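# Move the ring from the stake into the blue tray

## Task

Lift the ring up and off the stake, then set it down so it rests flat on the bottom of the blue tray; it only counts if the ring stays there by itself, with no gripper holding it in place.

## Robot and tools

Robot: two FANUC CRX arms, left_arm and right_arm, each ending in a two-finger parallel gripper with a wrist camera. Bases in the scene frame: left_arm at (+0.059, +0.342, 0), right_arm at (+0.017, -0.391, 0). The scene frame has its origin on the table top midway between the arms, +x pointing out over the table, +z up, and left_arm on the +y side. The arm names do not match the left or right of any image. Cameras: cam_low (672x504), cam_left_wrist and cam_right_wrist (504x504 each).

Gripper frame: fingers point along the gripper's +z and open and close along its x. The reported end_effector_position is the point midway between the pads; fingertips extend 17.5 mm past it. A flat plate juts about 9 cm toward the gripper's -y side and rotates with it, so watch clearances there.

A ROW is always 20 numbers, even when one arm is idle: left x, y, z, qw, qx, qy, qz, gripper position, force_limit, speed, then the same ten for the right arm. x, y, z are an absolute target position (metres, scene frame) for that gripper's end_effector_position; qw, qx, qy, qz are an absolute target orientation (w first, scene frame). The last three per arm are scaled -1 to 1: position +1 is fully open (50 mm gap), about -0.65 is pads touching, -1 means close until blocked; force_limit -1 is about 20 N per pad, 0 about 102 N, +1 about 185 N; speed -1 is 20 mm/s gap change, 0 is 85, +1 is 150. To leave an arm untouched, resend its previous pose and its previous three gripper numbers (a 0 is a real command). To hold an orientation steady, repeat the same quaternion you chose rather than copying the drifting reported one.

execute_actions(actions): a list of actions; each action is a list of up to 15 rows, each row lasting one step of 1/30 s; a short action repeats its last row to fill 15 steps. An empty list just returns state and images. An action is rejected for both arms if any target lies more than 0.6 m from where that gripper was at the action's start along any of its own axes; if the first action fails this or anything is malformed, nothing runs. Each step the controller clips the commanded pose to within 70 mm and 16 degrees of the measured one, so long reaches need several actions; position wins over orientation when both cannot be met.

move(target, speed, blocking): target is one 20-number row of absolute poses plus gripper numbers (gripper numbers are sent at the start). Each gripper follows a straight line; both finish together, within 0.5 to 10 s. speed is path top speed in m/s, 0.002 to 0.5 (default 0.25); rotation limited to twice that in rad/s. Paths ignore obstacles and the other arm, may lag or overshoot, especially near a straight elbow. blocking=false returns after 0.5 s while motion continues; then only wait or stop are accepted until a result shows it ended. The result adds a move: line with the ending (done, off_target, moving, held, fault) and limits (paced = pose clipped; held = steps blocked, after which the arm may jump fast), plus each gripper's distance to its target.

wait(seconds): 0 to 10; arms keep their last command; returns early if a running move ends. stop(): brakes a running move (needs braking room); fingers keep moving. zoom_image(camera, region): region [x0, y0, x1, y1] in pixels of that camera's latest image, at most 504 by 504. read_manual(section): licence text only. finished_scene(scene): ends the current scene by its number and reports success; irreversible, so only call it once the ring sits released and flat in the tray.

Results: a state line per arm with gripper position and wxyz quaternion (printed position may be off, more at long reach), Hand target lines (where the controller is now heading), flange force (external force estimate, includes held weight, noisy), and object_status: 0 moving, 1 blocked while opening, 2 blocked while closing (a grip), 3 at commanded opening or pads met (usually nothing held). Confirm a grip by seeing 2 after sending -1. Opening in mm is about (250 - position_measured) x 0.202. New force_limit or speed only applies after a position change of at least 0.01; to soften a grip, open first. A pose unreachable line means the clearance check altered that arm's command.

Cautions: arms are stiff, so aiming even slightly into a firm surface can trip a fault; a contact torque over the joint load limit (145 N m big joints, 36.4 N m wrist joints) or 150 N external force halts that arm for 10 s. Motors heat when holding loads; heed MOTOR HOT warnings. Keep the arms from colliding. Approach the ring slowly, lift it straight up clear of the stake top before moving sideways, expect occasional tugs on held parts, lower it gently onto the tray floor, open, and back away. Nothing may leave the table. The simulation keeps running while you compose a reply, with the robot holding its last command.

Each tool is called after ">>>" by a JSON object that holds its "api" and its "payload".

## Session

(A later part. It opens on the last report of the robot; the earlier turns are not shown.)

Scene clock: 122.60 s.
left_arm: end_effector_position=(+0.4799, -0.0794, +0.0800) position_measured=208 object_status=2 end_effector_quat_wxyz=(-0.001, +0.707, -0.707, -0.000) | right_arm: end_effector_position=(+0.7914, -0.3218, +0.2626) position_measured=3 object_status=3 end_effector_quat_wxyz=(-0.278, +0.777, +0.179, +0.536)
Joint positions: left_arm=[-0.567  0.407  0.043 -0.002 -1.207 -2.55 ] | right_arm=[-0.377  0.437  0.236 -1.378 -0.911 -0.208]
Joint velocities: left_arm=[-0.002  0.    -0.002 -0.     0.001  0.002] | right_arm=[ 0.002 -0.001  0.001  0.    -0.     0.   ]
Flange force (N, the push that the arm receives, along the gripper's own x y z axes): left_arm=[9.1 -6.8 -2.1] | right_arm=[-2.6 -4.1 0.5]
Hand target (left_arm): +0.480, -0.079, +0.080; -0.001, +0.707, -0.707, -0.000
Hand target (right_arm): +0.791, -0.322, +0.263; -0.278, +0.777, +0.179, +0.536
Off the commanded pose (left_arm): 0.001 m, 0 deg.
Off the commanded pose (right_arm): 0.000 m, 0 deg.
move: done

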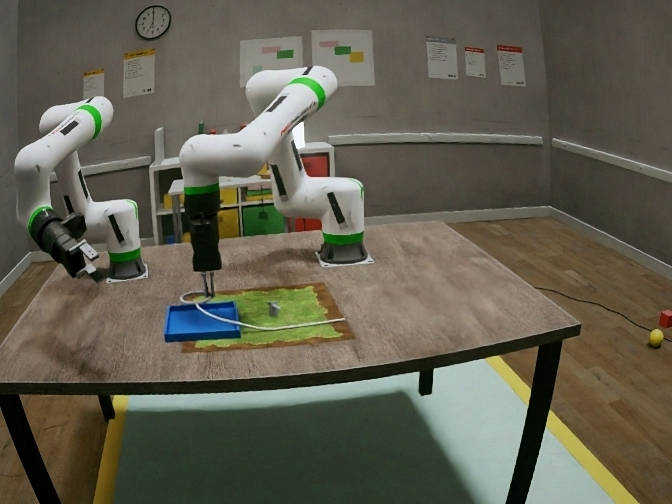

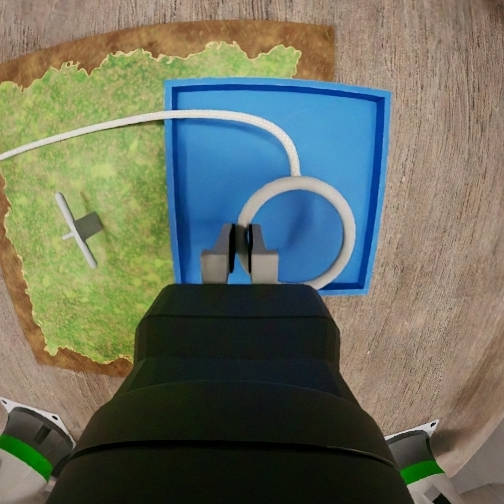

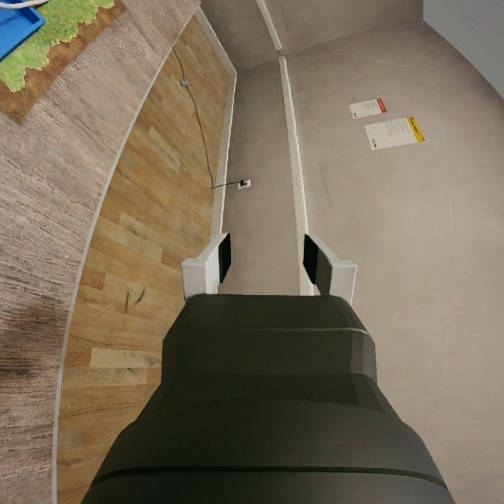

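>>> {"api": "move", "payload": {"target": [0.48,-0.08,0.029,0,0.7071,-0.7071,0,-1,-0.5,0,0.7914,-0.3218,0.2626,-0.278,0.777,0.179,0.536,1,0,0], "speed": 0.06}}

>>> {"api": "execute_actions", "payload": {"actions": [[[0.48,-0.08,0.028,0,0.7071,-0.7071,0,-0.1,-0.5,-0.5,0.7914,-0.3218,0.2626,-0.278,0.777,0.179,0.536,1,0,0]],[[0.48,-0.08,0.05,0,0.7071,-0.7071,0,-0.1,-0.5,-0.5,0.7914,-0.3218,0.2626,-0.278,0.777,0.179,0.536,1,0,0]],[[0.48,-0.08,0.1,0,0.7071,-0.7071,0,-0.1,-0.5,-0.5,0.7914,-0.3218,0.2626,-0.278,0.777,0.179,0.536,1,0,0]]]}}

>>> {"api": "zoom_image", "payload": {"camera": "cam_low", "region": [150, 270, 300, 360]}}

Scene clock: 131.73 s.
left_arm: end_effector_position=(+0.4799, -0.0799, +0.0291) position_measured=208 object_status=2 end_effector_quat_wxyz=(-0.000, +0.707, -0.707, -0.000) | right_arm: end_effector_position=(+0.7914, -0.3218, +0.2626) position_measured=3 object_status=3 end_effector_quat_wxyz=(-0.278, +0.777, +0.179, +0.536)
Joint positions: left_arm=[-0.567  0.458 -0.015 -0.    -1.098 -2.551] | right_arm=[-0.377  0.437  0.236 -1.378 -0.911 -0.208]
Joint velocities: left_arm=[ 0.     0.001 -0.    -0.     0.002 -0.   ] | right_arm=[-0.001  0.    -0.001  0.    -0.    -0.   ]
Flange force (N, the push that the arm receives, along the gripper's own x y z axes): left_arm=[3.9 -3.9 -0.6] | right_arm=[-1.4 -1.2 1.8]
Hand target (left_arm): +0.480, -0.080, +0.029; -0.000, +0.707, -0.707, -0.000
Hand target (right_arm): +0.791, -0.322, +0.263; -0.278, +0.777, +0.179, +0.536
Off the commanded pose (left_arm): 0.000 m, 0 deg.
Off the commanded pose (right_arm): 0.000 m, 0 deg.
move: done

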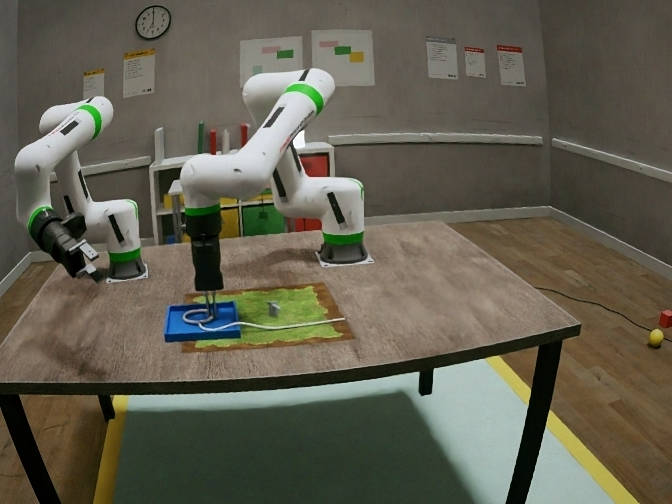

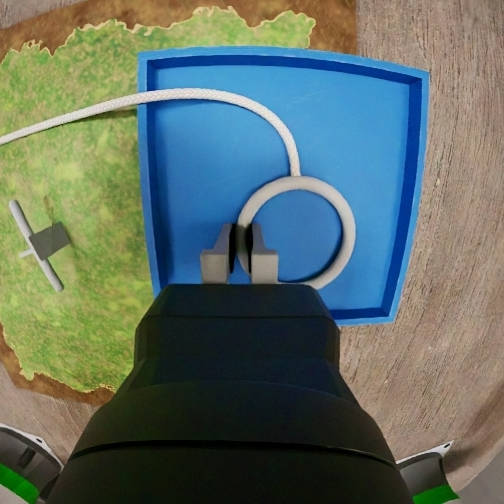

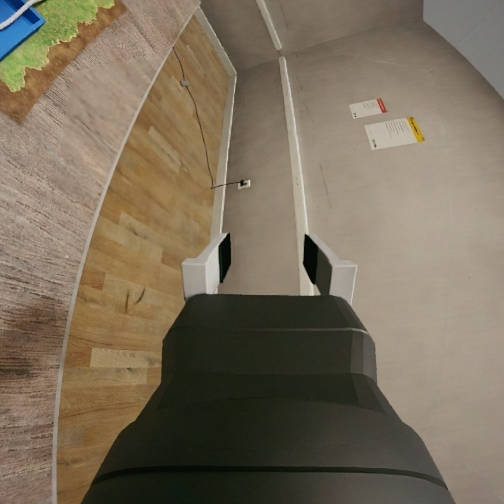

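Scene clock: 133.23 s.
left_arm: end_effector_position=(+0.4801, -0.0801, +0.0998) position_measured=167 object_status=3 end_effector_quat_wxyz=(+0.000, +0.707, -0.707, +0.000) | right_arm: end_effector_position=(+0.7914, -0.3218, +0.2626) position_measured=3 object_status=3 end_effector_quat_wxyz=(-0.278, +0.777, +0.179, +0.536)
Joint positions: left_arm=[-0.567  0.392  0.069  0.    -1.249 -2.551] | right_arm=[-0.377  0.437  0.236 -1.378 -0.911 -0.208]
Joint velocities: left_arm=[ 0.001  0.     0.004 -0.002 -0.005  0.006] | right_arm=[ 0.     0.001  0.001  0.    -0.    -0.   ]
Flange force (N, the push that the arm receives, along the gripper's own x y z axes): left_arm=[8.2 -6.2 -6.6] | right_arm=[-2.0 -2.8 1.5]
Flange force at the end of the 1st action (N, along the gripper's axes at the end of the call): left_arm=[0.6 1.7 -3.2] | right_arm=[-2.3 -2.8 1.6]
Flange force at the end of the 2nd action (N, along the gripper's axes at the end of the call): left_arm=[4.2 -4.9 -0.9] | right_arm=[-2.3 -3.0 2.2]
Hand target (left_arm): +0.480, -0.080, +0.100; +0.000, +0.707, -0.707, +0.000
Hand target (right_arm): +0.791, -0.322, +0.263; -0.278, +0.777, +0.179, +0.536
Off the commanded pose (left_arm): 0.000 m, 0 deg.
Off the commanded pose (right_arm): 0.000 m, 0 deg.

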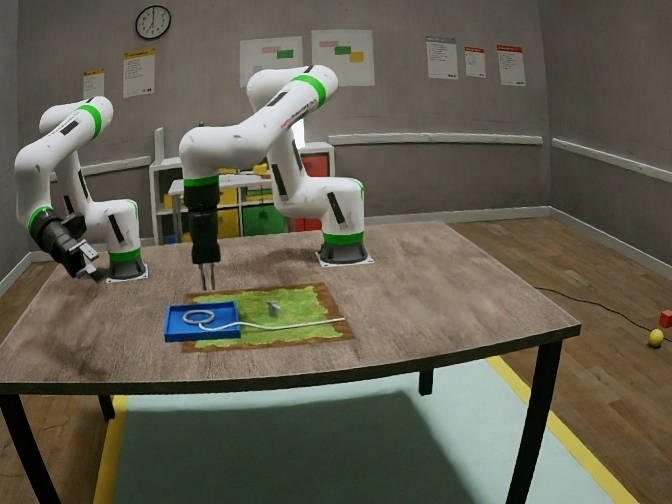

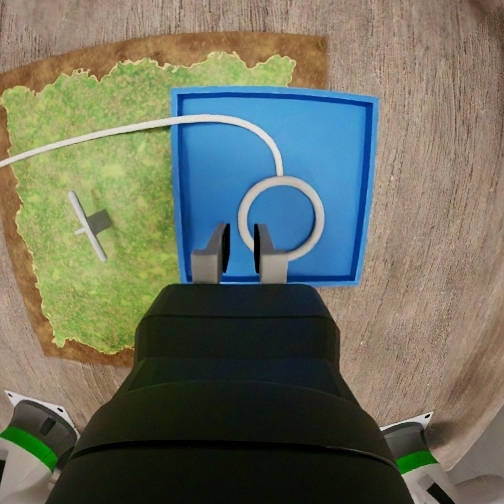

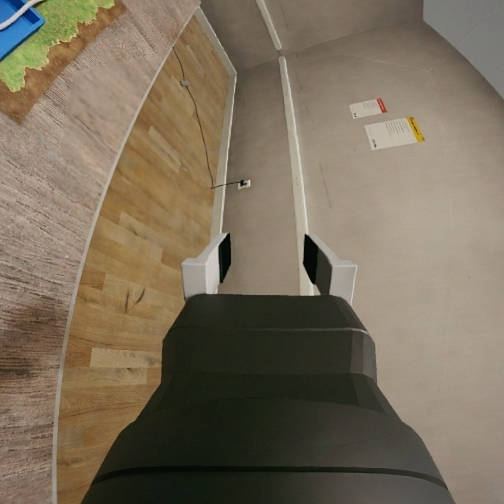

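Region (150, 270, 300, 360) of cam_low's 672x504 image, scaled by 3.360, with more detail than that image has; it fills the top 302 rows of this view, and the rest is white.

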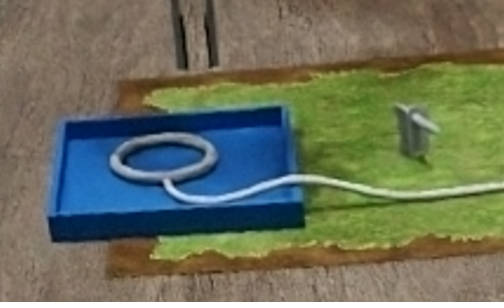

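>>> {"api": "finished_scene", "payload": {"scene": 1}}

The scene is finished: the task was done.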